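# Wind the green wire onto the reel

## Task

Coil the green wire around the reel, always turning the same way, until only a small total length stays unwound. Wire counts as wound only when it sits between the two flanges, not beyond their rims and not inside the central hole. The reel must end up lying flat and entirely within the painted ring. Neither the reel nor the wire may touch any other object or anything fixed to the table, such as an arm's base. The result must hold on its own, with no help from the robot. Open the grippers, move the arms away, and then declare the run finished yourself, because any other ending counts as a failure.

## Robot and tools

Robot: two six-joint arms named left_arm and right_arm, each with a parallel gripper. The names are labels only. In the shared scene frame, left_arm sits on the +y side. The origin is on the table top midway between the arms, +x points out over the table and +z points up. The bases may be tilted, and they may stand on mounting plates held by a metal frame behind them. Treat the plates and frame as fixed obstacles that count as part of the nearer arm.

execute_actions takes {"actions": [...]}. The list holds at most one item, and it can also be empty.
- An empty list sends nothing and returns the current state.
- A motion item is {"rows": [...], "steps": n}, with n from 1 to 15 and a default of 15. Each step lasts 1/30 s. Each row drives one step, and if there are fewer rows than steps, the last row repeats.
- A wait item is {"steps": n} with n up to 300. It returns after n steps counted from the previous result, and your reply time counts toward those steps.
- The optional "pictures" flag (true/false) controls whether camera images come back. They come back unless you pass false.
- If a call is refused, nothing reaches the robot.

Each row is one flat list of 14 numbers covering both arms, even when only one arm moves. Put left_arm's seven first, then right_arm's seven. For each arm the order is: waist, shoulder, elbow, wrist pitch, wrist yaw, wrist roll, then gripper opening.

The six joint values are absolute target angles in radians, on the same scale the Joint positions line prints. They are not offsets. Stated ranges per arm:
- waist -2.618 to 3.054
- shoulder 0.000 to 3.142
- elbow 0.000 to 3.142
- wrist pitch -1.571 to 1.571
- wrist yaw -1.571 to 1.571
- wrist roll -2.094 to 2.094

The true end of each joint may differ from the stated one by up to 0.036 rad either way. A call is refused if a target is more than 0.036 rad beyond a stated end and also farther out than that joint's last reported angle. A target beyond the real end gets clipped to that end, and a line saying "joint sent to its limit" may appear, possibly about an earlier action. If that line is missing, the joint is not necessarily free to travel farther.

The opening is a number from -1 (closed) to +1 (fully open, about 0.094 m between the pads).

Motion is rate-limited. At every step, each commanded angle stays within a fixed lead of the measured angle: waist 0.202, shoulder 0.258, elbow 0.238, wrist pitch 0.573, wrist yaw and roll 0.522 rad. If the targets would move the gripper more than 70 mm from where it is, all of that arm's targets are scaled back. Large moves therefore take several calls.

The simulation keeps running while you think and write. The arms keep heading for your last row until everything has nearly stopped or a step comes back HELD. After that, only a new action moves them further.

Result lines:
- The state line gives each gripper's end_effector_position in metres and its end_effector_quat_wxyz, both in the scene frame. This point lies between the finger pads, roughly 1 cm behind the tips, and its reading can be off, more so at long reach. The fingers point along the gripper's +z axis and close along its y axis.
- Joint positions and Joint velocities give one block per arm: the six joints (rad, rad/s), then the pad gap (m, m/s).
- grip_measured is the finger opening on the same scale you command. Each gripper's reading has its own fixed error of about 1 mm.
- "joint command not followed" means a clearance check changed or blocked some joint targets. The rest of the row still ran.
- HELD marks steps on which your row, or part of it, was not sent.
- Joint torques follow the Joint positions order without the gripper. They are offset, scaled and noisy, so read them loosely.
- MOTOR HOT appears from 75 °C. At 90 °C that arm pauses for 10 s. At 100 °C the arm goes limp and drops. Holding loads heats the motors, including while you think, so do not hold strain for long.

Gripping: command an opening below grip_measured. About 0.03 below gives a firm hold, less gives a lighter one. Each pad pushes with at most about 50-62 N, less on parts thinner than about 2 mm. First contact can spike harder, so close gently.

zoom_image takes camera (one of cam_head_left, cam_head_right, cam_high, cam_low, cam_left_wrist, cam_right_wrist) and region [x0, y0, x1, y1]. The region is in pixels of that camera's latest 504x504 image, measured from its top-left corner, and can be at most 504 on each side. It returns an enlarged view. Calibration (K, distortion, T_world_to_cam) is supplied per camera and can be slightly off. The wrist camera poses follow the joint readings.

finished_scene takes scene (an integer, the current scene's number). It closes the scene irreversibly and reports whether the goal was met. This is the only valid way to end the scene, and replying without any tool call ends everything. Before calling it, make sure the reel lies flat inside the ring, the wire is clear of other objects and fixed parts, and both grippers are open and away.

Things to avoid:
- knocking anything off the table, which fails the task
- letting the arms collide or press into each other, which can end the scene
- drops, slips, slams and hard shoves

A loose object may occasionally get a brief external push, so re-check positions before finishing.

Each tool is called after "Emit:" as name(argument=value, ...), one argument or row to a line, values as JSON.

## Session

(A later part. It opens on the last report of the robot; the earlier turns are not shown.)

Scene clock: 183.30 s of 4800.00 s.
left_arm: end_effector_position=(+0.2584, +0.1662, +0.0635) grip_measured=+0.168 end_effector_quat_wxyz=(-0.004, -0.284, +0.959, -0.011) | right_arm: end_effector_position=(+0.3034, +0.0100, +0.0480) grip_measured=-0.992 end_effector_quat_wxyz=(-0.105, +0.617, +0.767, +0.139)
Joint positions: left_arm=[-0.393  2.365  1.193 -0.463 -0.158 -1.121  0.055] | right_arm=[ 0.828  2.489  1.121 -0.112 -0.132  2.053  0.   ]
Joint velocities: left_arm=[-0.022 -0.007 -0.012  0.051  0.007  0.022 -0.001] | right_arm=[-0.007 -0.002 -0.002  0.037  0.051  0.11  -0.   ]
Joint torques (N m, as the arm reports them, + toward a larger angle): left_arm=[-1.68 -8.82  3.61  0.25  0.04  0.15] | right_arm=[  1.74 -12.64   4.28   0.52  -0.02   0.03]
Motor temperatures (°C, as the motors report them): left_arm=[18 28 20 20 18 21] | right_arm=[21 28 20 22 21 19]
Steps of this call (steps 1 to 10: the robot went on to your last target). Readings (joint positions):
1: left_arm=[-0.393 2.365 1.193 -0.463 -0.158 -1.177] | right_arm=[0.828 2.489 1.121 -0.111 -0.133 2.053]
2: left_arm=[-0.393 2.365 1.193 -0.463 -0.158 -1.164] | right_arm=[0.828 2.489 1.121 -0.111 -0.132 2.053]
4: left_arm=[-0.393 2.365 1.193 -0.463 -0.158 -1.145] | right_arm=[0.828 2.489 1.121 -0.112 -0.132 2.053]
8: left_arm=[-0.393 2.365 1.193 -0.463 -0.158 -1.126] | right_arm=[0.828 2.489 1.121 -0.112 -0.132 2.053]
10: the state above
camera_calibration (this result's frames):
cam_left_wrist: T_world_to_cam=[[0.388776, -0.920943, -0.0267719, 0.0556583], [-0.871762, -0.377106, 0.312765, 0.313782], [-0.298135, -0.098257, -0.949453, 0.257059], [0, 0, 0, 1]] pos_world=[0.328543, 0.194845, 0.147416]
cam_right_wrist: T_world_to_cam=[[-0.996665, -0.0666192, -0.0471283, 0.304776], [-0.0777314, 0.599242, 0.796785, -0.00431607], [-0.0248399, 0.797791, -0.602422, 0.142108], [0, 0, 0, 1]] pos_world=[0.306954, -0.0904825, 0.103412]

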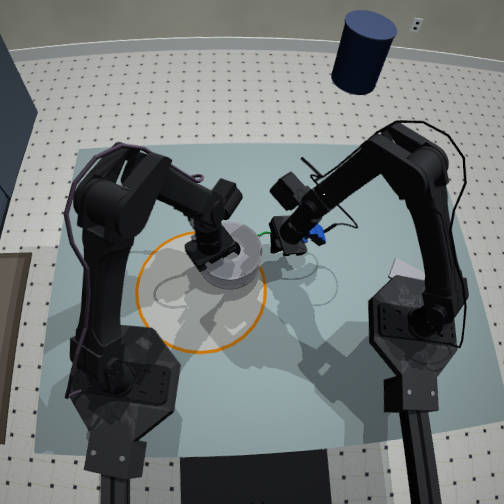

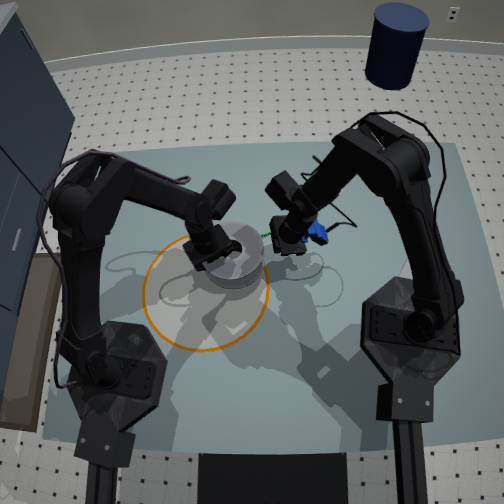

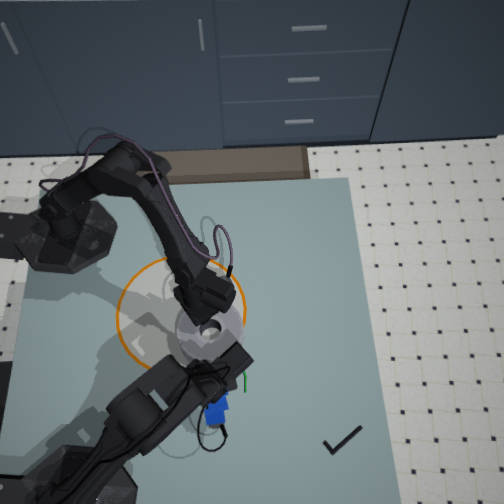

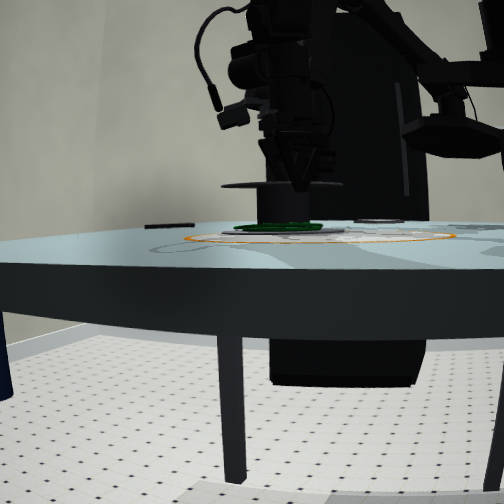

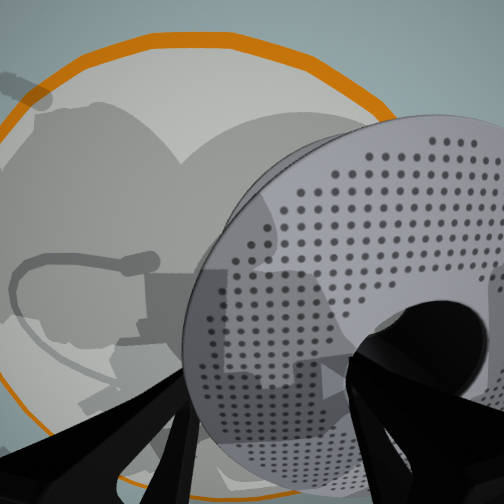

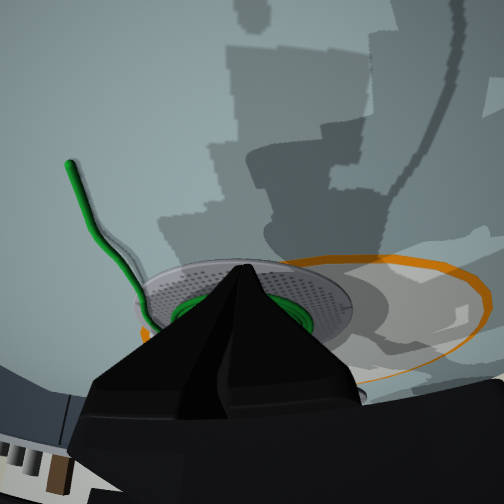

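Emit:
execute_actions(
  actions=[
    {"rows":[[-0.39,2.355,1.185,-0.475,-0.15,-1.25,0.15,0.8,2.45,1.135,-0.16,-0.1,2.06,-1],[-0.39,2.355,1.185,-0.475,-0.15,-1.4,0.15,0.77,2.42,1.135,-0.2,-0.07,2.06,-1],[-0.39,2.355,1.185,-0.475,-0.15,-1.5,0.15,0.73,2.39,1.135,-0.24,-0.04,2.06,-1],[-0.39,2.355,1.185,-0.475,-0.15,-1.6,0.15,0.69,2.36,1.135,-0.28,0,2.06,-1],[-0.39,2.355,1.185,-0.475,-0.15,-1.6,0.15,0.65,2.33,1.135,-0.32,0,2.06,-1],[-0.39,2.355,1.185,-0.475,-0.15,-1.6,0.15,0.6,2.3,1.135,-0.36,0,2.06,-1],[-0.39,2.355,1.185,-0.475,-0.15,-1.6,0.15,0.55,2.3,1.135,-0.4,0,2.06,-1]],"steps":15},
  ],
  pictures=false,
)

Emit:
execute_actions(
  actions=[
    {"rows":[[-0.39,2.355,1.185,-0.475,-0.15,-1.58,1,0.55,2.3,1.135,-0.4,0,2.06,-1],[-0.39,2.355,1.185,-0.475,-0.15,-1.58,1,0.55,2.3,1.135,-0.4,0,2.06,-1],[-0.39,2.355,1.185,-0.475,-0.15,-1.58,1,0.55,2.3,1.135,-0.4,0,2.06,-1],[-0.39,2.355,1.185,-0.475,-0.15,-1.58,1,0.55,2.3,1.135,-0.4,0,2.06,-1],[-0.39,2.355,1.185,-0.475,-0.15,-1.58,1,0.55,2.3,1.135,-0.4,0,2.06,-1],[-0.39,2.355,1.185,-0.475,-0.15,-1.58,1,0.55,2.3,1.135,-0.4,0,2.06,-1],[-0.39,2.335,1.185,-0.5,-0.15,-1.58,1,0.55,2.3,1.135,-0.4,0,2.06,-1],[-0.39,2.31,1.185,-0.52,-0.15,-1.58,1,0.55,2.3,1.135,-0.4,0,2.06,-1],[-0.39,2.29,1.185,-0.545,-0.15,-1.58,1,0.55,2.3,1.135,-0.4,0,2.06,-1],[-0.39,2.27,1.185,-0.565,-0.15,-1.58,1,0.55,2.3,1.135,-0.4,0,2.06,-1]],"steps":15},
  ],
  pictures=false,
)

Emit:
execute_actions(
  actions=[
    {"rows":[[-0.39,2.27,1.185,-0.565,-0.15,1.62,1,0.55,2.3,1.135,-0.4,0,2.06,-1]],"steps":15},
  ],
  pictures=false,
)

Emit:
execute_actions(
  actions=[
    {"steps":22},
  ],
  pictures=false,
)

Emit:
execute_actions(
  actions=[
    {"rows":[[-0.39,2.29,1.185,-0.545,-0.15,1.6,1,0.55,2.3,1.135,-0.4,0,2.06,-1],[-0.39,2.31,1.185,-0.52,-0.15,1.6,1,0.55,2.3,1.135,-0.4,0,2.06,-1],[-0.39,2.335,1.185,-0.5,-0.15,1.6,1,0.55,2.3,1.135,-0.4,0,2.06,-1],[-0.39,2.355,1.185,-0.475,-0.15,1.6,1,0.55,2.3,1.135,-0.4,0,2.06,-1]],"steps":12},
  ],
  pictures=false,
)

Emit:
execute_actions(
  actions=[
    {"rows":[[-0.39,2.355,1.185,-0.475,-0.15,1.6,0.8,0.55,2.3,1.135,-0.4,0,2.06,-1],[-0.39,2.355,1.185,-0.475,-0.15,1.6,0.6,0.55,2.3,1.135,-0.4,0,2.06,-1],[-0.39,2.355,1.185,-0.475,-0.15,1.6,0.45,0.55,2.3,1.135,-0.4,0,2.06,-1],[-0.39,2.355,1.185,-0.475,-0.15,1.6,0.35,0.55,2.3,1.135,-0.4,0,2.06,-1],[-0.39,2.355,1.185,-0.475,-0.15,1.6,0.25,0.55,2.3,1.135,-0.4,0,2.06,-1],[-0.39,2.355,1.185,-0.475,-0.15,1.6,0.2,0.55,2.3,1.135,-0.4,0,2.06,-1],[-0.39,2.355,1.185,-0.475,-0.15,1.6,0.15,0.55,2.3,1.135,-0.4,0,2.06,-1]],"steps":13},
  ],
)

Scene clock: 194.20 s of 4800.00 s.
left_arm: end_effector_position=(+0.2580, +0.1655, +0.0635) grip_measured=+0.168 end_effector_quat_wxyz=(-0.008, -0.485, +0.874, -0.011) | right_arm: end_effector_position=(+0.3686, -0.1088, +0.0868) grip_measured=-0.992 end_effector_quat_wxyz=(-0.058, +0.735, +0.668, +0.098)
Joint positions: left_arm=[-0.393  2.365  1.193 -0.463 -0.153 -1.559  0.055] | right_arm=[ 0.529  2.299  1.121 -0.344 -0.01   2.053  0.   ]
Joint velocities: left_arm=[-0.022 -0.007 -0.002 -0.007 -0.051 -0.11   0.001] | right_arm=[ 0.222 -0.017 -0.007 -0.168  0.037 -0.051 -0.   ]
Joint torques (N m, as the arm reports them, + toward a larger angle): left_arm=[-1.65 -9.2   3.54  0.25  0.04 -0.22] | right_arm=[  2.56 -11.14   4.72   0.35   0.02   0.04]
Motor temperatures (°C, as the motors report them): left_arm=[18 28 20 20 18 21] | right_arm=[21 28 20 21 21 19]
Steps of this call (steps 1 to 30: the robot went on to your last target; steps 31 to 100: nothing new was sent; then 7.07 s passed at rest; steps 101 to 115: all 15 steps of this action). Readings (joint positions):
101: left_arm=[-0.393 2.365 1.193 -0.464 -0.157 -1.131] | right_arm=[0.826 2.489 1.121 -0.114 -0.131 2.053]
102: left_arm=[-0.393 2.365 1.193 -0.464 -0.155 -1.174] | right_arm=[0.820 2.485 1.121 -0.122 -0.126 2.053]
104: left_arm=[-0.393 2.365 1.193 -0.465 -0.153 -1.297] | right_arm=[0.782 2.457 1.121 -0.166 -0.103 2.053]
108: left_arm=[-0.393 2.365 1.193 -0.465 -0.153 -1.468] | right_arm=[0.615 2.345 1.121 -0.263 -0.057 2.053]
115: the state above

Scene clock: 194.70 s of 4800.00 s.
left_arm: end_effector_position=(+0.2640, +0.1678, +0.0926) grip_measured=+1.000 end_effector_quat_wxyz=(-0.003, -0.492, +0.870, -0.021) | right_arm: end_effector_position=(+0.3601, -0.1063, +0.0868) grip_measured=-0.992 end_effector_quat_wxyz=(-0.062, +0.730, +0.675, +0.086)
Joint positions: left_arm=[-0.393  2.278  1.193 -0.526 -0.152 -1.571  0.094] | right_arm=[ 0.545  2.299  1.121 -0.372 -0.01   2.053  0.   ]
Joint velocities: left_arm=[ 0.017 -0.1   -0.022 -0.095  0.051 -0.081  0.   ] | right_arm=[ 0.012 -0.007  0.017 -0.051 -0.007 -0.022 -0.001]
Joint torques (N m, as the arm reports them, + toward a larger angle): left_arm=[-1.57 -8.29  3.97  0.12  0.02 -0.09] | right_arm=[  1.91 -11.08   4.79   0.35   0.01   0.04]
Motor temperatures (°C, as the motors report them): left_arm=[18 28 20 20 18 21] | right_arm=[21 28 20 21 21 19]
Steps of this call (steps 1 to 15: all 15 steps of this action). Readings (joint positions):
1: left_arm=[-0.393 2.365 1.193 -0.463 -0.153 -1.561] | right_arm=[0.536 2.299 1.121 -0.350 -0.010 2.053]
2: left_arm=[-0.393 2.365 1.193 -0.463 -0.153 -1.563] | right_arm=[0.541 2.299 1.121 -0.355 -0.010 2.053]
4: left_arm=[-0.393 2.365 1.193 -0.463 -0.153 -1.566] | right_arm=[0.545 2.299 1.121 -0.362 -0.010 2.053]
8: left_arm=[-0.393 2.360 1.193 -0.470 -0.153 -1.569] | right_arm=[0.545 2.299 1.121 -0.369 -0.010 2.053]
15: the state above

Scene clock: 195.20 s of 4800.00 s.
left_arm: end_effector_position=(+0.2596, +0.1705, +0.0931) grip_measured=+1.000 end_effector_quat_wxyz=(+0.002, +0.211, +0.977, -0.015) | right_arm: end_effector_position=(+0.3599, -0.1063, +0.0868) grip_measured=-0.992 end_effector_quat_wxyz=(-0.062, +0.730, +0.676, +0.086)
Joint positions: left_arm=[-0.393  2.276  1.193 -0.549 -0.152 -0.12   0.094] | right_arm=[ 0.545  2.299  1.121 -0.373 -0.01   2.053  0.   ]
Joint velocities: left_arm=[ 0.012 -0.017  0.007 -0.022 -0.007  2.821  0.   ] | right_arm=[-0.002  0.012 -0.007 -0.007 -0.037  0.007  0.   ]
Joint torques (N m, as the arm reports them, + toward a larger angle): left_arm=[-1.63 -8.47  4.07  0.23  0.03  0.01] | right_arm=[  2.03 -11.07   4.77   0.33   0.01   0.04]
Motor temperatures (°C, as the motors report them): left_arm=[18 28 20 20 18 21] | right_arm=[21 28 20 21 21 19]
Steps of this call (steps 1 to 15: all 15 steps of this action). Readings (joint positions):
1: left_arm=[-0.393 2.276 1.193 -0.529 -0.152 -1.496] | right_arm=[0.545 2.299 1.121 -0.372 -0.010 2.053]
2: left_arm=[-0.393 2.276 1.193 -0.531 -0.152 -1.396] | right_arm=[0.545 2.299 1.121 -0.372 -0.010 2.053]
4: left_arm=[-0.393 2.276 1.193 -0.539 -0.152 -1.200] | right_arm=[0.545 2.299 1.121 -0.372 -0.010 2.053]
8: left_arm=[-0.393 2.276 1.193 -0.544 -0.152 -0.807] | right_arm=[0.545 2.299 1.121 -0.372 -0.010 2.053]
15: the state above

Scene clock: 195.93 s of 4800.00 s.
left_arm: end_effector_position=(+0.2595, +0.1706, +0.0931) grip_measured=+1.000 end_effector_quat_wxyz=(+0.012, +0.866, +0.499, -0.008) | right_arm: end_effector_position=(+0.3599, -0.1063, +0.0868) grip_measured=-0.992 end_effector_quat_wxyz=(-0.062, +0.730, +0.676, +0.086)
Joint positions: left_arm=[-0.393  2.276  1.193 -0.549 -0.152  1.551  0.094] | right_arm=[ 0.545  2.299  1.121 -0.373 -0.01   2.053  0.   ]
Joint velocities: left_arm=[ 0.012 -0.002 -0.027  0.007 -0.007  0.344  0.   ] | right_arm=[ 0.002 -0.007 -0.002  0.037  0.037 -0.066  0.001]
Joint torques (N m, as the arm reports them, + toward a larger angle): left_arm=[-1.56 -8.58  3.8   0.24  0.04  0.11] | right_arm=[  2.02 -11.05   4.72   0.34   0.02   0.04]
Motor temperatures (°C, as the motors report them): left_arm=[18 28 20 20 18 21] | right_arm=[21 28 20 21 21 19]
Steps of this call (steps 1 to 22: the robot went on to your last target). Readings (joint positions):
1: left_arm=[-0.393 2.276 1.193 -0.549 -0.152 -0.022] | right_arm=[0.545 2.299 1.121 -0.373 -0.010 2.053]
2: left_arm=[-0.393 2.276 1.193 -0.549 -0.152 0.077] | right_arm=[0.545 2.299 1.121 -0.373 -0.010 2.053]
4: left_arm=[-0.393 2.276 1.193 -0.549 -0.152 0.273] | right_arm=[0.545 2.299 1.121 -0.373 -0.010 2.053]
8: left_arm=[-0.393 2.276 1.193 -0.549 -0.152 0.666] | right_arm=[0.545 2.299 1.121 -0.373 -0.010 2.053]
22: the state above

Scene clock: 196.33 s of 4800.00 s.
left_arm: end_effector_position=(+0.2511, +0.1695, +0.0636) grip_measured=+1.000 end_effector_quat_wxyz=(-0.003, +0.877, +0.480, -0.017) | right_arm: end_effector_position=(+0.3599, -0.1063, +0.0868) grip_measured=-0.992 end_effector_quat_wxyz=(-0.062, +0.730, +0.676, +0.086)
Joint positions: left_arm=[-0.393  2.365  1.193 -0.496 -0.152  1.589  0.094] | right_arm=[ 0.545  2.299  1.121 -0.373 -0.01   2.053  0.   ]
Joint velocities: left_arm=[ 0.007 -0.002 -0.012  0.095 -0.022 -0.022  0.   ] | right_arm=[-0.017 -0.007  0.002 -0.051 -0.022 -0.037  0.001]
Joint torques (N m, as the arm reports them, + toward a larger angle): left_arm=[-1.58 -8.97  3.48  0.37 -0.01  0.16] | right_arm=[  1.98 -11.05   4.75   0.33   0.02   0.03]
Motor temperatures (°C, as the motors report them): left_arm=[18 28 20 20 18 21] | right_arm=[21 28 20 21 21 19]
Steps of this call (steps 1 to 12: all 12 steps of this action). Readings (joint positions):
1: left_arm=[-0.393 2.277 1.193 -0.549 -0.152 1.560] | right_arm=[0.545 2.299 1.121 -0.373 -0.010 2.053]
2: left_arm=[-0.393 2.280 1.193 -0.547 -0.152 1.567] | right_arm=[0.545 2.299 1.121 -0.373 -0.010 2.053]
4: left_arm=[-0.393 2.301 1.193 -0.528 -0.152 1.576] | right_arm=[0.545 2.299 1.121 -0.373 -0.010 2.053]
8: left_arm=[-0.393 2.357 1.193 -0.502 -0.152 1.585] | right_arm=[0.545 2.299 1.121 -0.373 -0.010 2.053]
12: the state above

Scene clock: 196.77 s of 4800.00 s.
left_arm: end_effector_position=(+0.2543, +0.1676, +0.0635) grip_measured=+0.170 end_effector_quat_wxyz=(+0.004, +0.877, +0.481, -0.013) | right_arm: end_effector_position=(+0.3599, -0.1063, +0.0868) grip_measured=-0.992 end_effector_quat_wxyz=(-0.062, +0.730, +0.676, +0.086)
Joint positions: left_arm=[-0.393  2.365  1.193 -0.48  -0.152  1.591  0.055] | right_arm=[ 0.545  2.299  1.121 -0.373 -0.01   2.053  0.   ]
Joint velocities: left_arm=[-0.002 -0.002 -0.007  0.007  0.037  0.051 -0.001] | right_arm=[ 0.007  0.007 -0.017  0.007 -0.022 -0.081 -0.001]
Joint torques (N m, as the arm reports them, + toward a larger angle): left_arm=[-1.52 -8.95  3.56  0.45 -0.01  0.13] | right_arm=[  1.99 -11.07   4.74   0.33   0.01   0.04]
Motor temperatures (°C, as the motors report them): left_arm=[18 28 20 20 18 21] | right_arm=[21 28 20 21 21 19]
Steps of this call (steps 1 to 13: all 13 steps of this action). Readings (joint positions):
1: left_arm=[-0.393 2.365 1.193 -0.492 -0.152 1.589] | right_arm=[0.545 2.299 1.121 -0.373 -0.010 2.053]
2: left_arm=[-0.393 2.365 1.193 -0.491 -0.152 1.589] | right_arm=[0.545 2.299 1.121 -0.373 -0.010 2.053]
4: left_arm=[-0.393 2.365 1.193 -0.486 -0.152 1.590] | right_arm=[0.545 2.299 1.121 -0.373 -0.010 2.053]
8: left_arm=[-0.393 2.365 1.193 -0.480 -0.152 1.591] | right_arm=[0.545 2.299 1.121 -0.373 -0.010 2.053]
13: the state above
camera_calibration (this result's frames):
cam_left_wrist: T_world_to_cam=[[-0.735778, 0.675708, -0.0452711, 0.078067], [0.640771, 0.716254, 0.276392, -0.254831], [0.219185, 0.174355, -0.959978, 0.0794219], [0, 0, 0, 1]] pos_world=[0.20332, 0.115926, 0.150211]
cam_right_wrist: T_world_to_cam=[[-0.976306, 0.216325, -0.00538681, 0.374261], [0.149044, 0.690288, 0.708017, -0.0253649], [0.15688, 0.690439, -0.706175, 0.191918], [0, 0, 0, 1]] pos_world=[0.339066, -0.195961, 0.155502]

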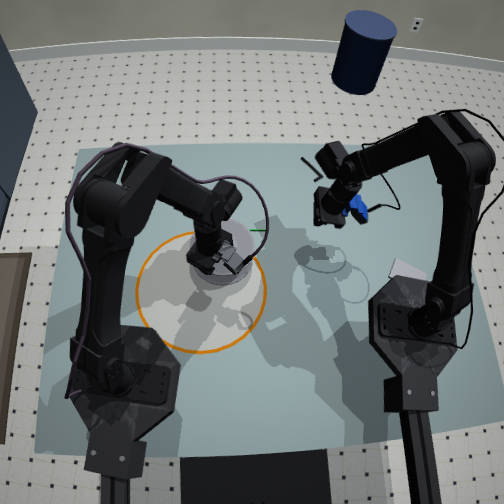

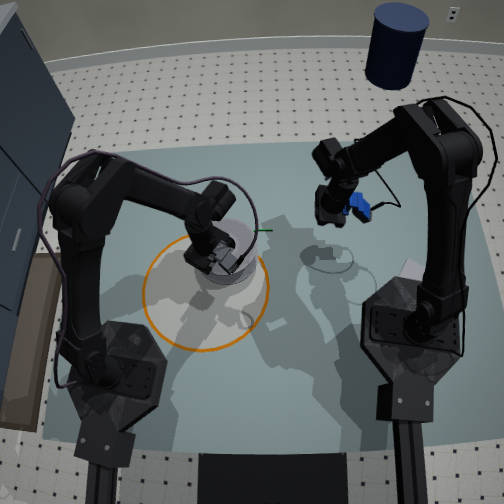

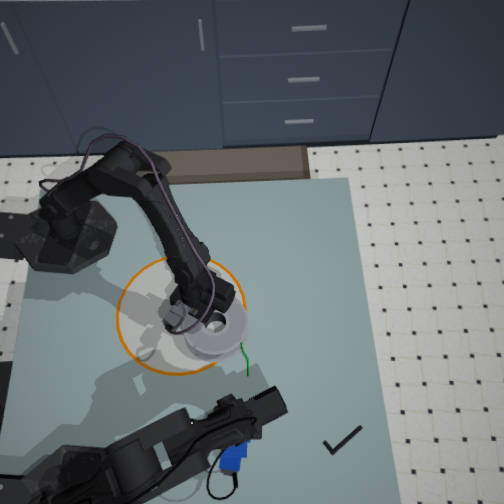

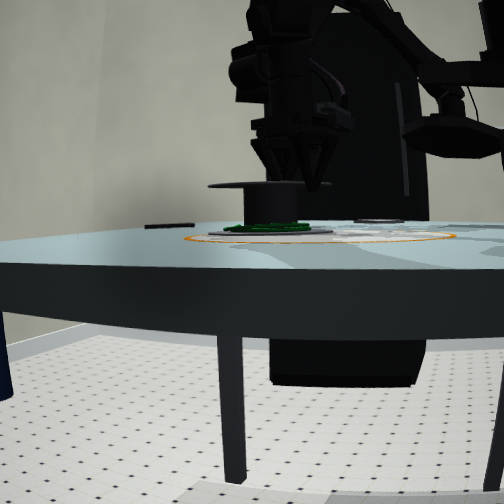

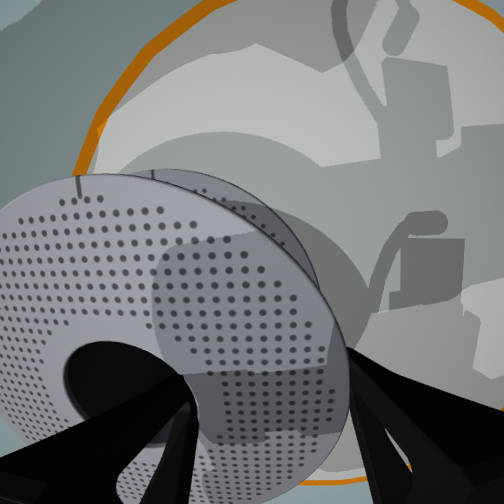

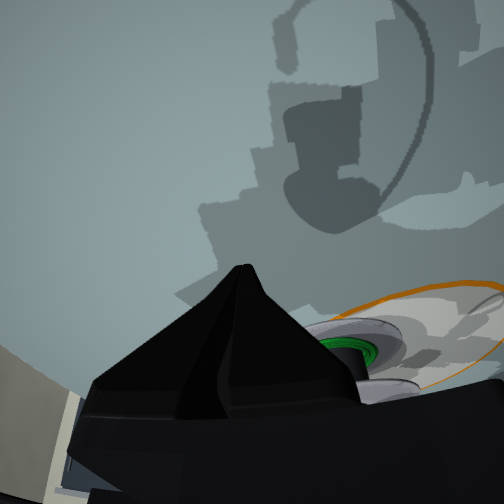

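Emit:
execute_actions(
  actions=[
    {"rows":[[-0.39,2.355,1.185,-0.475,-0.15,1.45,0.15,0.55,2.3,1.135,-0.4,0,2.06,-1],[-0.39,2.355,1.185,-0.475,-0.15,1.3,0.15,0.55,2.3,1.135,-0.4,0,2.06,-1],[-0.39,2.355,1.185,-0.475,-0.15,-1.58,0.15,0.55,2.3,1.135,-0.4,0,2.06,-1]],"steps":15},
  ],
  pictures=false,
)

Emit:
execute_actions(
  actions=[
    {"steps":28},
  ],
  pictures=false,
)

Emit:
execute_actions(
  actions=[
    {"rows":[[-0.39,2.355,1.185,-0.475,-0.15,-1.58,1,0.55,2.3,1.135,-0.4,0,2.06,-1],[-0.39,2.355,1.185,-0.475,-0.15,-1.58,1,0.55,2.3,1.135,-0.4,0,2.06,-1],[-0.39,2.355,1.185,-0.475,-0.15,-1.58,1,0.55,2.3,1.135,-0.4,0,2.06,-1],[-0.39,2.355,1.185,-0.475,-0.15,-1.58,1,0.55,2.3,1.135,-0.4,0,2.06,-1],[-0.39,2.355,1.185,-0.475,-0.15,-1.58,1,0.55,2.3,1.135,-0.4,0,2.06,-1],[-0.39,2.355,1.185,-0.475,-0.15,-1.58,1,0.55,2.3,1.135,-0.4,0,2.06,-1],[-0.39,2.335,1.185,-0.5,-0.15,-1.58,1,0.55,2.3,1.135,-0.4,0,2.06,-1],[-0.39,2.31,1.185,-0.52,-0.15,-1.58,1,0.55,2.3,1.135,-0.4,0,2.06,-1],[-0.39,2.28,1.185,-0.55,-0.15,-1.58,1,0.55,2.3,1.135,-0.4,0,2.06,-1],[-0.39,2.25,1.185,-0.58,-0.15,-1.58,1,0.55,2.3,1.135,-0.4,0,2.06,-1],[-0.39,2.21,1.185,-0.62,-0.15,-1.58,1,0.55,2.3,1.135,-0.4,0,2.06,-1],[-0.39,2.17,1.185,-0.66,-0.15,-1.58,1,0.55,2.3,1.135,-0.4,0,2.06,-1],[-0.39,2.13,1.185,-0.7,-0.15,-1.58,1,0.55,2.3,1.135,-0.4,0,2.06,-1],[-0.39,2.09,1.185,-0.74,-0.15,-1.58,1,0.55,2.3,1.135,-0.4,0,2.06,-1],[-0.39,2.05,1.185,-0.78,-0.15,-1.58,1,0.55,2.3,1.135,-0.4,0,2.06,-1]],"steps":15},
  ],
  pictures=false,
)

Emit:
execute_actions(
  actions=[
    {"steps":15},
  ],
)

Scene clock: 201.63 s of 4800.00 s.
left_arm: end_effector_position=(+0.2583, +0.1656, +0.0635) grip_measured=+0.170 end_effector_quat_wxyz=(+0.004, +0.403, +0.915, -0.013) | right_arm: end_effector_position=(+0.3599, -0.1063, +0.0868) grip_measured=-0.992 end_effector_quat_wxyz=(-0.062, +0.730, +0.676, +0.086)
Joint positions: left_arm=[-0.393  2.365  1.193 -0.462 -0.154  0.284  0.055] | right_arm=[ 0.545  2.299  1.121 -0.373 -0.01   2.053  0.   ]
Joint velocities: left_arm=[ 0.027  0.007  0.002 -0.007 -0.022 -2.821 -0.001] | right_arm=[ 0.022 -0.027 -0.007 -0.051  0.037 -0.022  0.   ]
Joint torques (N m, as the arm reports them, + toward a larger angle): left_arm=[-1.69 -9.17  3.64  0.25  0.1  -0.16] | right_arm=[  2.   -11.05   4.74   0.33   0.02   0.04]
Motor temperatures (°C, as the motors report them): left_arm=[18 28 20 20 18 21] | right_arm=[21 28 20 21 21 19]
Steps of this call (steps 1 to 15: the robot went on to your last target; steps 16 to 90: nothing new was sent; then 1.37 s passed at rest; steps 91 to 105: all 15 steps of this action). Readings (joint positions):
91: left_arm=[-0.393 2.365 1.193 -0.480 -0.152 1.573] | right_arm=[0.545 2.299 1.121 -0.373 -0.010 2.053]
92: left_arm=[-0.393 2.365 1.193 -0.480 -0.151 1.530] | right_arm=[0.545 2.299 1.121 -0.373 -0.010 2.053]
94: left_arm=[-0.393 2.365 1.193 -0.478 -0.149 1.347] | right_arm=[0.545 2.299 1.121 -0.373 -0.010 2.053]
98: left_arm=[-0.393 2.365 1.193 -0.471 -0.150 0.960] | right_arm=[0.545 2.299 1.121 -0.373 -0.010 2.053]
105: the state above

Scene clock: 202.57 s of 4800.00 s.
left_arm: end_effector_position=(+0.2596, +0.1675, +0.0635) grip_measured=+0.171 end_effector_quat_wxyz=(-0.002, -0.478, +0.878, -0.008) | right_arm: end_effector_position=(+0.3599, -0.1063, +0.0868) grip_measured=-0.992 end_effector_quat_wxyz=(-0.062, +0.730, +0.676, +0.086)
Joint positions: left_arm=[-0.393  2.365  1.193 -0.462 -0.167 -1.542  0.055] | right_arm=[ 0.545  2.299  1.121 -0.373 -0.01   2.053  0.   ]
Joint velocities: left_arm=[-0.002  0.002 -0.007  0.022  0.022 -0.212  0.   ] | right_arm=[-0.012  0.027 -0.002 -0.007  0.051 -0.007  0.001]
Joint torques (N m, as the arm reports them, + toward a larger angle): left_arm=[-1.67 -8.97  3.64  0.26  0.15 -0.15] | right_arm=[  2.   -11.06   4.77   0.33   0.02   0.04]
Motor temperatures (°C, as the motors report them): left_arm=[18 28 20 20 18 21] | right_arm=[21 28 20 21 21 19]
Steps of this call (steps 1 to 28: the robot went on to your last target). Readings (joint positions):
1: left_arm=[-0.393 2.365 1.193 -0.462 -0.156 0.188] | right_arm=[0.545 2.299 1.121 -0.373 -0.010 2.053]
2: left_arm=[-0.393 2.365 1.193 -0.462 -0.157 0.091] | right_arm=[0.545 2.299 1.121 -0.373 -0.010 2.053]
4: left_arm=[-0.393 2.365 1.193 -0.461 -0.159 -0.102] | right_arm=[0.545 2.299 1.121 -0.373 -0.010 2.053]
8: left_arm=[-0.393 2.365 1.193 -0.461 -0.162 -0.487] | right_arm=[0.545 2.299 1.121 -0.373 -0.010 2.053]
28: the state above

Scene clock: 203.07 s of 4800.00 s.
left_arm: end_effector_position=(+0.2671, +0.1747, +0.1343) grip_measured=+1.000 end_effector_quat_wxyz=(+0.003, -0.494, +0.869, -0.032) | right_arm: end_effector_position=(+0.3599, -0.1063, +0.0868) grip_measured=-0.992 end_effector_quat_wxyz=(-0.062, +0.730, +0.676, +0.086)
Joint positions: left_arm=[-0.393  2.152  1.193 -0.626 -0.152 -1.57   0.094] | right_arm=[ 0.545  2.299  1.121 -0.373 -0.01   2.053  0.   ]
Joint velocities: left_arm=[-0.032 -1.365  0.002 -0.828 -0.037 -0.066  0.   ] | right_arm=[ 0.002  0.007  0.027 -0.037 -0.037  0.007 -0.   ]
Joint torques (N m, as the arm reports them, + toward a larger angle): left_arm=[-1.37 -9.26  4.61  0.19 -0.02 -0.1 ] | right_arm=[  2.01 -11.06   4.77   0.34   0.01   0.03]
Motor temperatures (°C, as the motors report them): left_arm=[18 28 20 20 18 21] | right_arm=[21 28 20 21 21 19]
Steps of this call (steps 1 to 15: all 15 steps of this action). Readings (joint positions):
1: left_arm=[-0.393 2.365 1.193 -0.462 -0.166 -1.547] | right_arm=[0.545 2.299 1.121 -0.373 -0.010 2.053]
2: left_arm=[-0.393 2.365 1.193 -0.462 -0.164 -1.552] | right_arm=[0.545 2.299 1.121 -0.373 -0.010 2.053]
4: left_arm=[-0.393 2.365 1.193 -0.462 -0.160 -1.559] | right_arm=[0.545 2.299 1.121 -0.373 -0.010 2.053]
8: left_arm=[-0.393 2.360 1.193 -0.469 -0.156 -1.566] | right_arm=[0.545 2.299 1.121 -0.373 -0.010 2.053]
15: the state above

Scene clock: 203.57 s of 4800.00 s.
left_arm: end_effector_position=(+0.2558, +0.1884, +0.1668) grip_measured=+1.000 end_effector_quat_wxyz=(-0.004, -0.493, +0.870, -0.020) | right_arm: end_effector_position=(+0.3599, -0.1063, +0.0868) grip_measured=-0.992 end_effector_quat_wxyz=(-0.062, +0.730, +0.676, +0.086)
Joint positions: left_arm=[-0.393  2.049  1.193 -0.757 -0.152 -1.572  0.094] | right_arm=[ 0.545  2.299  1.121 -0.373 -0.01   2.053  0.   ]
Joint velocities: left_arm=[-0.017 -0.017 -0.012 -0.022 -0.007 -0.066  0.   ] | right_arm=[-0.002 -0.007  0.007  0.051 -0.007  0.066 -0.   ]
Joint torques (N m, as the arm reports them, + toward a larger angle): left_arm=[-1.51 -7.24  4.66  0.24 -0.02 -0.12] | right_arm=[  2.01 -11.07   4.76   0.33   0.01   0.05]
Motor temperatures (°C, as the motors report them): left_arm=[18 28 20 20 18 21] | right_arm=[21 28 20 21 21 19]
Steps of this call (steps 1 to 15: the robot went on to your last target). Readings (joint positions):
1: left_arm=[-0.393 2.108 1.193 -0.652 -0.152 -1.571] | right_arm=[0.545 2.299 1.121 -0.373 -0.010 2.053]
2: left_arm=[-0.393 2.072 1.193 -0.671 -0.152 -1.571] | right_arm=[0.545 2.299 1.121 -0.373 -0.010 2.053]
4: left_arm=[-0.393 2.034 1.193 -0.696 -0.152 -1.571] | right_arm=[0.545 2.299 1.121 -0.373 -0.010 2.053]
8: left_arm=[-0.393 2.042 1.193 -0.734 -0.152 -1.571] | right_arm=[0.545 2.299 1.121 -0.373 -0.010 2.053]
15: the state above
camera_calibration (this result's frames):
cam_left_wrist: T_world_to_cam=[[0.753471, -0.657389, -0.0110168, -0.0657507], [-0.619744, -0.71572, 0.321967, 0.285384], [-0.219542, -0.235765, -0.946687, 0.361859], [0, 0, 0, 1]] pos_world=[0.305849, 0.246345, 0.249959]
cam_right_wrist: T_world_to_cam=[[-0.976306, 0.216325, -0.00538681, 0.374261], [0.149044, 0.690288, 0.708017, -0.0253649], [0.15688, 0.690439, -0.706175, 0.191918], [0, 0, 0, 1]] pos_world=[0.339066, -0.195961, 0.155502]

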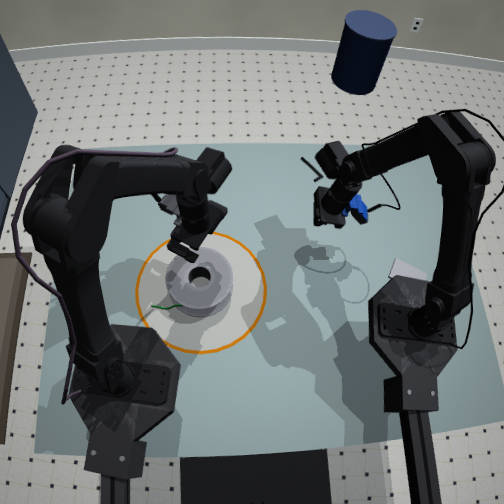

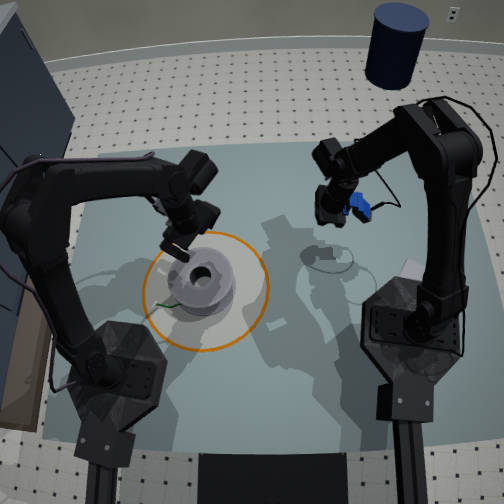

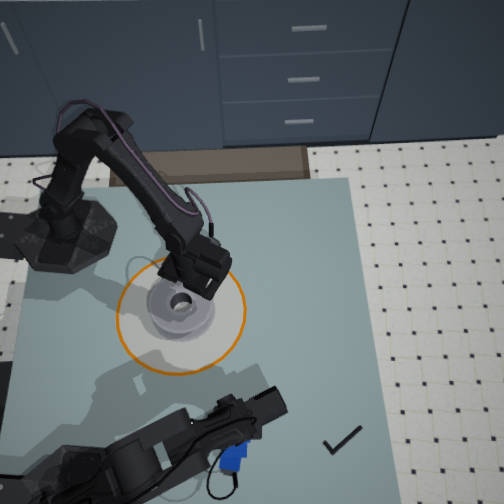

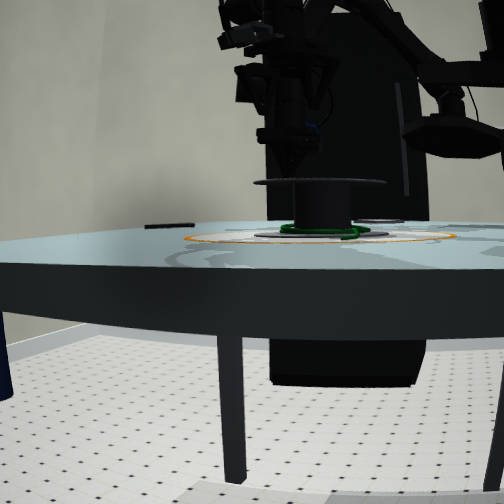

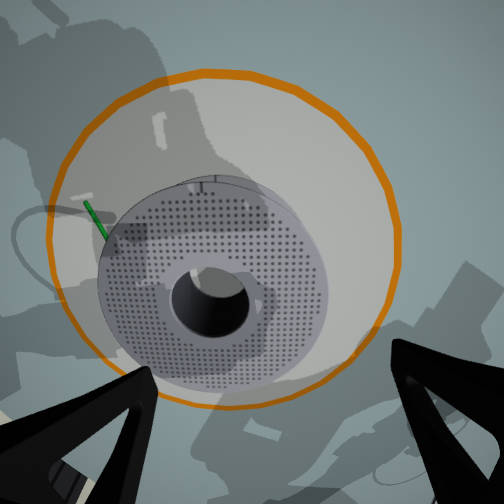

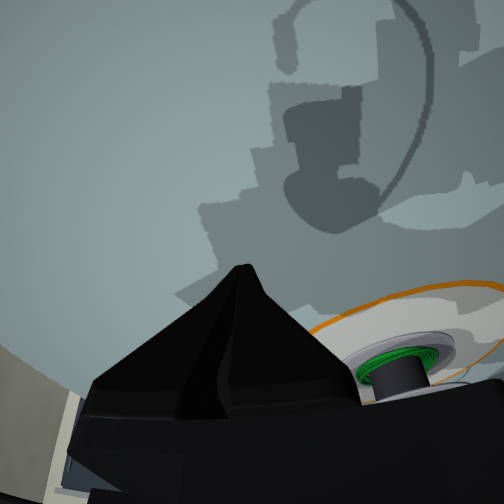

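Emit:
zoom_image(
  camera="cam_head_left",
  region=[120,220,280,360],
)

Region (120, 220, 280, 360) of cam_head_left's 504x504 image, scaled by 3.150, with more detail than that image has; it fills the top 441 rows of this view, and the rest is white.

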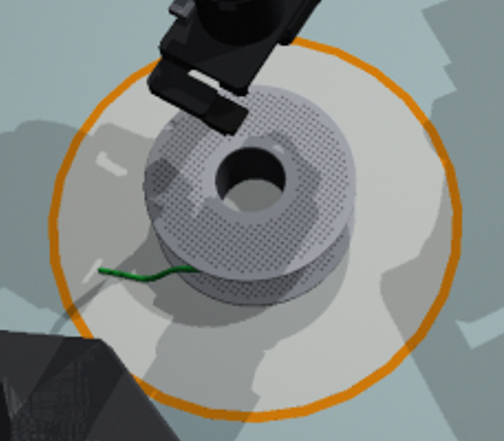

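Emit:
execute_actions(
  actions=[
    {"rows":[[-0.39,2.1,1.185,-0.73,-0.15,1.62,1,0.6,2.3,1.11,-0.35,-0.02,2.06,-1],[-0.39,2.14,1.185,-0.69,-0.15,1.62,1,0.65,2.32,1.09,-0.3,-0.04,2.06,-1],[-0.39,2.18,1.185,-0.65,-0.15,1.62,1,0.7,2.34,1.06,-0.25,-0.06,2.06,-1],[-0.39,2.22,1.185,-0.61,-0.15,1.62,1,0.75,2.36,1.03,-0.2,-0.08,2.06,-1],[-0.39,2.26,1.185,-0.57,-0.15,1.62,1,0.8,2.38,1.0,-0.15,-0.1,2.06,-1],[-0.39,2.26,1.185,-0.57,-0.15,1.62,1,0.8,2.4,0.965,-0.1,-0.1,2.06,-1]],"steps":15},
  ],
  pictures=false,
)

Emit:
execute_actions(
  actions=[
    {"steps":23},
  ],
  pictures=false,
)

Emit:
execute_actions(
  actions=[
    {"rows":[[-0.39,2.29,1.185,-0.545,-0.15,1.6,1,0.82,2.42,0.965,-0.07,-0.11,2.06,-1],[-0.39,2.31,1.185,-0.52,-0.15,1.6,1,0.84,2.44,0.965,-0.04,-0.12,2.06,-1],[-0.39,2.335,1.185,-0.5,-0.15,1.6,1,0.86,2.46,0.965,-0.01,-0.13,2.06,-1],[-0.39,2.355,1.185,-0.475,-0.15,1.6,1,0.88,2.48,0.965,0.02,-0.14,2.06,-1]],"steps":12},
  ],
  pictures=false,
)

Emit:
execute_actions(
  actions=[
    {"rows":[[-0.39,2.355,1.185,-0.475,-0.15,1.6,0.8,0.89,2.49,0.965,0.04,-0.15,2.06,-1],[-0.39,2.355,1.185,-0.475,-0.15,1.6,0.6,0.9,2.5,0.965,0.06,-0.16,2.06,-1],[-0.39,2.355,1.185,-0.475,-0.15,1.6,0.45,0.91,2.51,0.965,0.08,-0.17,2.06,-1],[-0.39,2.355,1.185,-0.475,-0.15,1.6,0.35,0.92,2.52,0.965,0.1,-0.18,2.06,-1],[-0.39,2.355,1.185,-0.475,-0.15,1.6,0.25,0.92,2.54,0.965,0.12,-0.19,2.06,-1],[-0.39,2.355,1.185,-0.475,-0.15,1.6,0.2,0.92,2.56,0.965,0.15,-0.2,2.06,-1],[-0.39,2.355,1.185,-0.475,-0.15,1.6,0.15,0.92,2.58,0.965,0.18,-0.2,2.06,-1]],"steps":15},
  ],
)

Scene clock: 211.07 s of 4800.00 s.
left_arm: end_effector_position=(+0.2445, +0.1790, +0.0901) grip_measured=+1.000 end_effector_quat_wxyz=(-0.028, +0.216, +0.976, -0.004) | right_arm: end_effector_position=(+0.2719, -0.0356, +0.0476) grip_measured=-0.992 end_effector_quat_wxyz=(-0.095, +0.632, +0.764, +0.088)
Joint positions: left_arm=[-0.393  2.281  1.183 -0.598 -0.152 -0.12   0.094] | right_arm=[ 0.804  2.403  0.971 -0.144 -0.09   2.053  0.   ]
Joint velocities: left_arm=[-0.002 -0.085 -0.007  0.051 -0.007  2.791  0.   ] | right_arm=[-0.11  -0.017 -0.007  0.256 -0.081  0.037 -0.001]
Joint torques (N m, as the arm reports them, + toward a larger angle): left_arm=[-1.47 -9.36  4.72  0.41 -0.01  0.09] | right_arm=[  1.34 -10.87   2.51   0.65  -0.22   0.05]
Motor temperatures (°C, as the motors report them): left_arm=[18 28 20 20 18 21] | right_arm=[21 27 20 21 21 19]
Steps of this call (steps 1 to 15: the robot went on to your last target; steps 16 to 90: nothing new was sent; then 4.00 s passed at rest; steps 91 to 105: all 15 steps of this action). Readings (joint positions):
91: left_arm=[-0.393 2.053 1.193 -0.760 -0.152 -1.497] | right_arm=[0.549 2.299 1.121 -0.371 -0.010 2.053]
92: left_arm=[-0.393 2.065 1.193 -0.751 -0.152 -1.398] | right_arm=[0.561 2.299 1.119 -0.364 -0.010 2.053]
94: left_arm=[-0.393 2.118 1.193 -0.711 -0.152 -1.201] | right_arm=[0.622 2.304 1.102 -0.313 -0.015 2.053]
98: left_arm=[-0.393 2.266 1.191 -0.630 -0.152 -0.808] | right_arm=[0.796 2.355 1.027 -0.176 -0.065 2.053]
105: the state above

Scene clock: 211.83 s of 4800.00 s.
left_arm: end_effector_position=(+0.2485, +0.1767, +0.0905) grip_measured=+1.000 end_effector_quat_wxyz=(-0.007, +0.871, +0.491, -0.019) | right_arm: end_effector_position=(+0.2791, -0.0313, +0.0487) grip_measured=-0.992 end_effector_quat_wxyz=(-0.092, +0.632, +0.762, +0.105)
Joint positions: left_arm=[-0.393  2.279  1.183 -0.581 -0.152  1.563  0.094] | right_arm=[ 0.801  2.403  0.971 -0.11  -0.09   2.053  0.   ]
Joint velocities: left_arm=[-0.027 -0.012 -0.012 -0.066  0.037  0.344  0.   ] | right_arm=[-0.017 -0.007 -0.037 -0.007  0.007  0.051  0.001]
Joint torques (N m, as the arm reports them, + toward a larger angle): left_arm=[-1.55 -9.44  4.61  0.52  0.01  0.15] | right_arm=[  1.15 -11.03   2.51   0.79  -0.23   0.04]
Motor temperatures (°C, as the motors report them): left_arm=[18 28 20 20 18 21] | right_arm=[21 27 20 21 21 19]
Steps of this call (steps 1 to 23: the robot went on to your last target). Readings (joint positions):
1: left_arm=[-0.393 2.279 1.183 -0.595 -0.152 -0.022] | right_arm=[0.802 2.403 0.971 -0.135 -0.090 2.053]
2: left_arm=[-0.393 2.279 1.183 -0.592 -0.152 0.077] | right_arm=[0.801 2.403 0.971 -0.129 -0.090 2.053]
4: left_arm=[-0.393 2.279 1.183 -0.589 -0.152 0.273] | right_arm=[0.801 2.403 0.971 -0.122 -0.090 2.053]
8: left_arm=[-0.393 2.279 1.183 -0.587 -0.152 0.666] | right_arm=[0.801 2.403 0.971 -0.114 -0.090 2.053]
23: the state above

Scene clock: 212.23 s of 4800.00 s.
left_arm: end_effector_position=(+0.2472, +0.1716, +0.0625) grip_measured=+1.000 end_effector_quat_wxyz=(-0.007, +0.877, +0.479, -0.020) | right_arm: end_effector_position=(+0.2611, -0.0019, +0.0353) grip_measured=-0.992 end_effector_quat_wxyz=(-0.104, +0.597, +0.785, +0.126)
Joint positions: left_arm=[-0.393  2.364  1.183 -0.497 -0.152  1.589  0.094] | right_arm=[ 0.882  2.471  0.971 -0.006 -0.127  2.053  0.   ]
Joint velocities: left_arm=[-0.007 -0.002  0.002  0.168 -0.051  0.051  0.   ] | right_arm=[-0.017 -0.012 -0.007  0.095 -0.081 -0.051 -0.001]
Joint torques (N m, as the arm reports them, + toward a larger angle): left_arm=[-1.76 -8.6   4.35  0.34  0.01  0.13] | right_arm=[  0.97 -10.32   2.26   0.86  -0.29   0.05]
Motor temperatures (°C, as the motors report them): left_arm=[18 28 20 20 18 21] | right_arm=[21 27 20 21 21 19]
Steps of this call (steps 1 to 12: all 12 steps of this action). Readings (joint positions):
1: left_arm=[-0.393 2.279 1.183 -0.579 -0.152 1.570] | right_arm=[0.802 2.403 0.971 -0.107 -0.091 2.053]
2: left_arm=[-0.393 2.282 1.183 -0.573 -0.152 1.575] | right_arm=[0.805 2.405 0.971 -0.100 -0.093 2.053]
4: left_arm=[-0.393 2.301 1.183 -0.544 -0.152 1.581] | right_arm=[0.827 2.421 0.971 -0.064 -0.099 2.053]
8: left_arm=[-0.393 2.356 1.183 -0.508 -0.152 1.587] | right_arm=[0.879 2.465 0.971 -0.018 -0.121 2.053]
12: the state above

Scene clock: 212.73 s of 4800.00 s.
left_arm: end_effector_position=(+0.2509, +0.1696, +0.0624) grip_measured=+0.171 end_effector_quat_wxyz=(-0.000, +0.878, +0.479, -0.015) | right_arm: end_effector_position=(+0.2548, +0.0249, +0.0198) grip_measured=-0.992 end_effector_quat_wxyz=(-0.126, +0.574, +0.791, +0.170)
Joint positions: left_arm=[-0.393  2.364  1.183 -0.48  -0.153  1.593  0.055] | right_arm=[ 0.916  2.556  0.971  0.161 -0.187  2.053  0.   ]
Joint velocities: left_arm=[ 0.002 -0.017 -0.007 -0.095 -0.007 -0.022  0.   ] | right_arm=[-0.002  0.002 -0.007  0.066 -0.051  0.022 -0.   ]
Joint torques (N m, as the arm reports them, + toward a larger angle): left_arm=[-1.86 -8.88  4.39  0.41  0.    0.08] | right_arm=[ 1.42 -9.25  2.03  0.99 -0.29  0.04]
Motor temperatures (°C, as the motors report them): left_arm=[18 28 20 20 18 21] | right_arm=[21 27 20 21 21 19]
Steps of this call (steps 1 to 15: all 15 steps of this action). Readings (joint positions):
1: left_arm=[-0.393 2.364 1.183 -0.493 -0.152 1.590] | right_arm=[0.882 2.471 0.971 0.001 -0.129 2.053]
2: left_arm=[-0.393 2.364 1.183 -0.492 -0.152 1.590] | right_arm=[0.882 2.472 0.971 0.008 -0.132 2.053]
4: left_arm=[-0.393 2.364 1.183 -0.485 -0.152 1.591] | right_arm=[0.890 2.481 0.971 0.035 -0.141 2.053]
8: left_arm=[-0.393 2.364 1.183 -0.480 -0.153 1.593] | right_arm=[0.913 2.534 0.971 0.112 -0.169 2.053]
15: the state above
camera_calibration (this result's frames):
cam_left_wrist: T_world_to_cam=[[-0.733497, 0.678679, -0.0371192, 0.0725972], [0.645377, 0.712558, 0.275228, -0.254271], [0.213241, 0.177923, -0.960662, 0.0796163], [0, 0, 0, 1]] pos_world=[0.200373, 0.117747, 0.149162]
cam_right_wrist: T_world_to_cam=[[-0.984865, -0.154774, -0.0780136, 0.255733], [-0.149071, 0.526773, 0.836832, 0.0245804], [-0.0884244, 0.835796, -0.541872, 0.126084], [0, 0, 0, 1]] pos_world=[0.266676, -0.0787483, 0.0677026]

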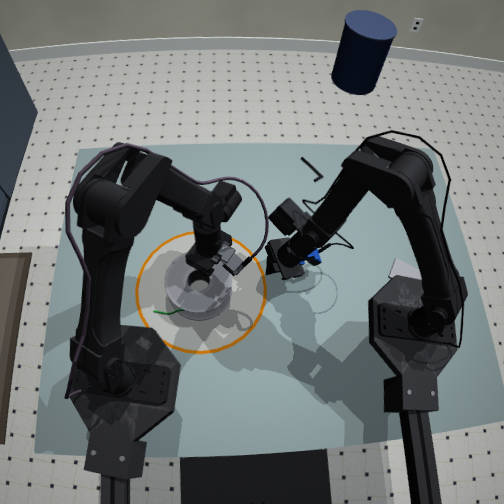

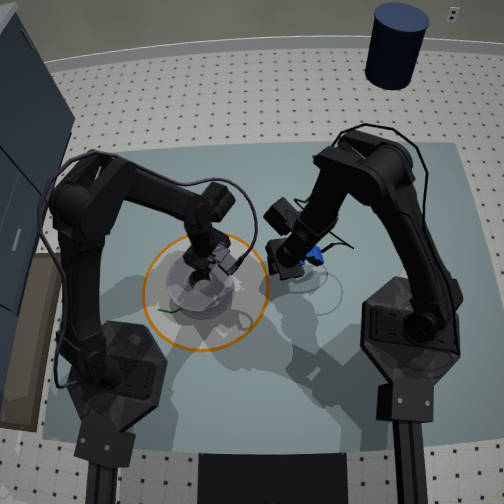

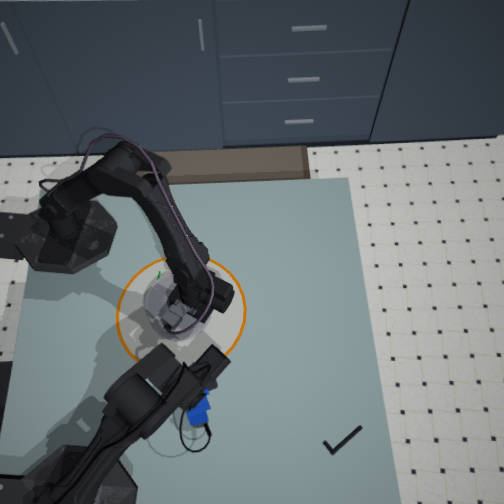

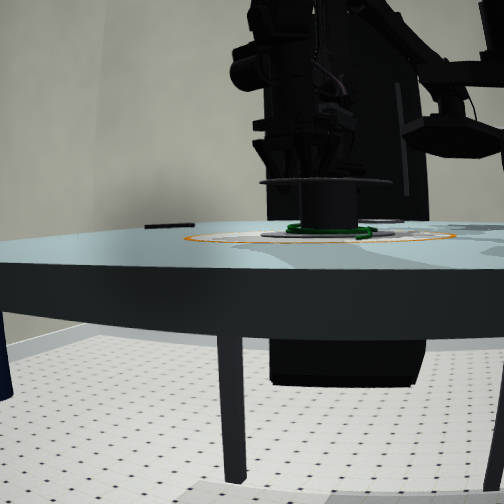

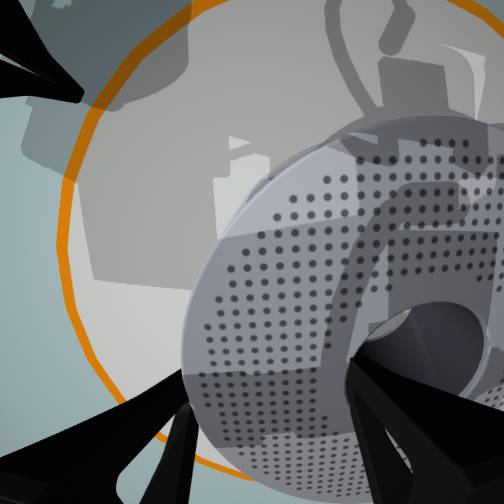

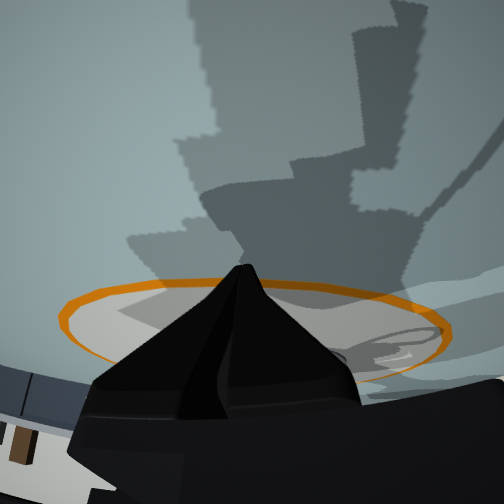

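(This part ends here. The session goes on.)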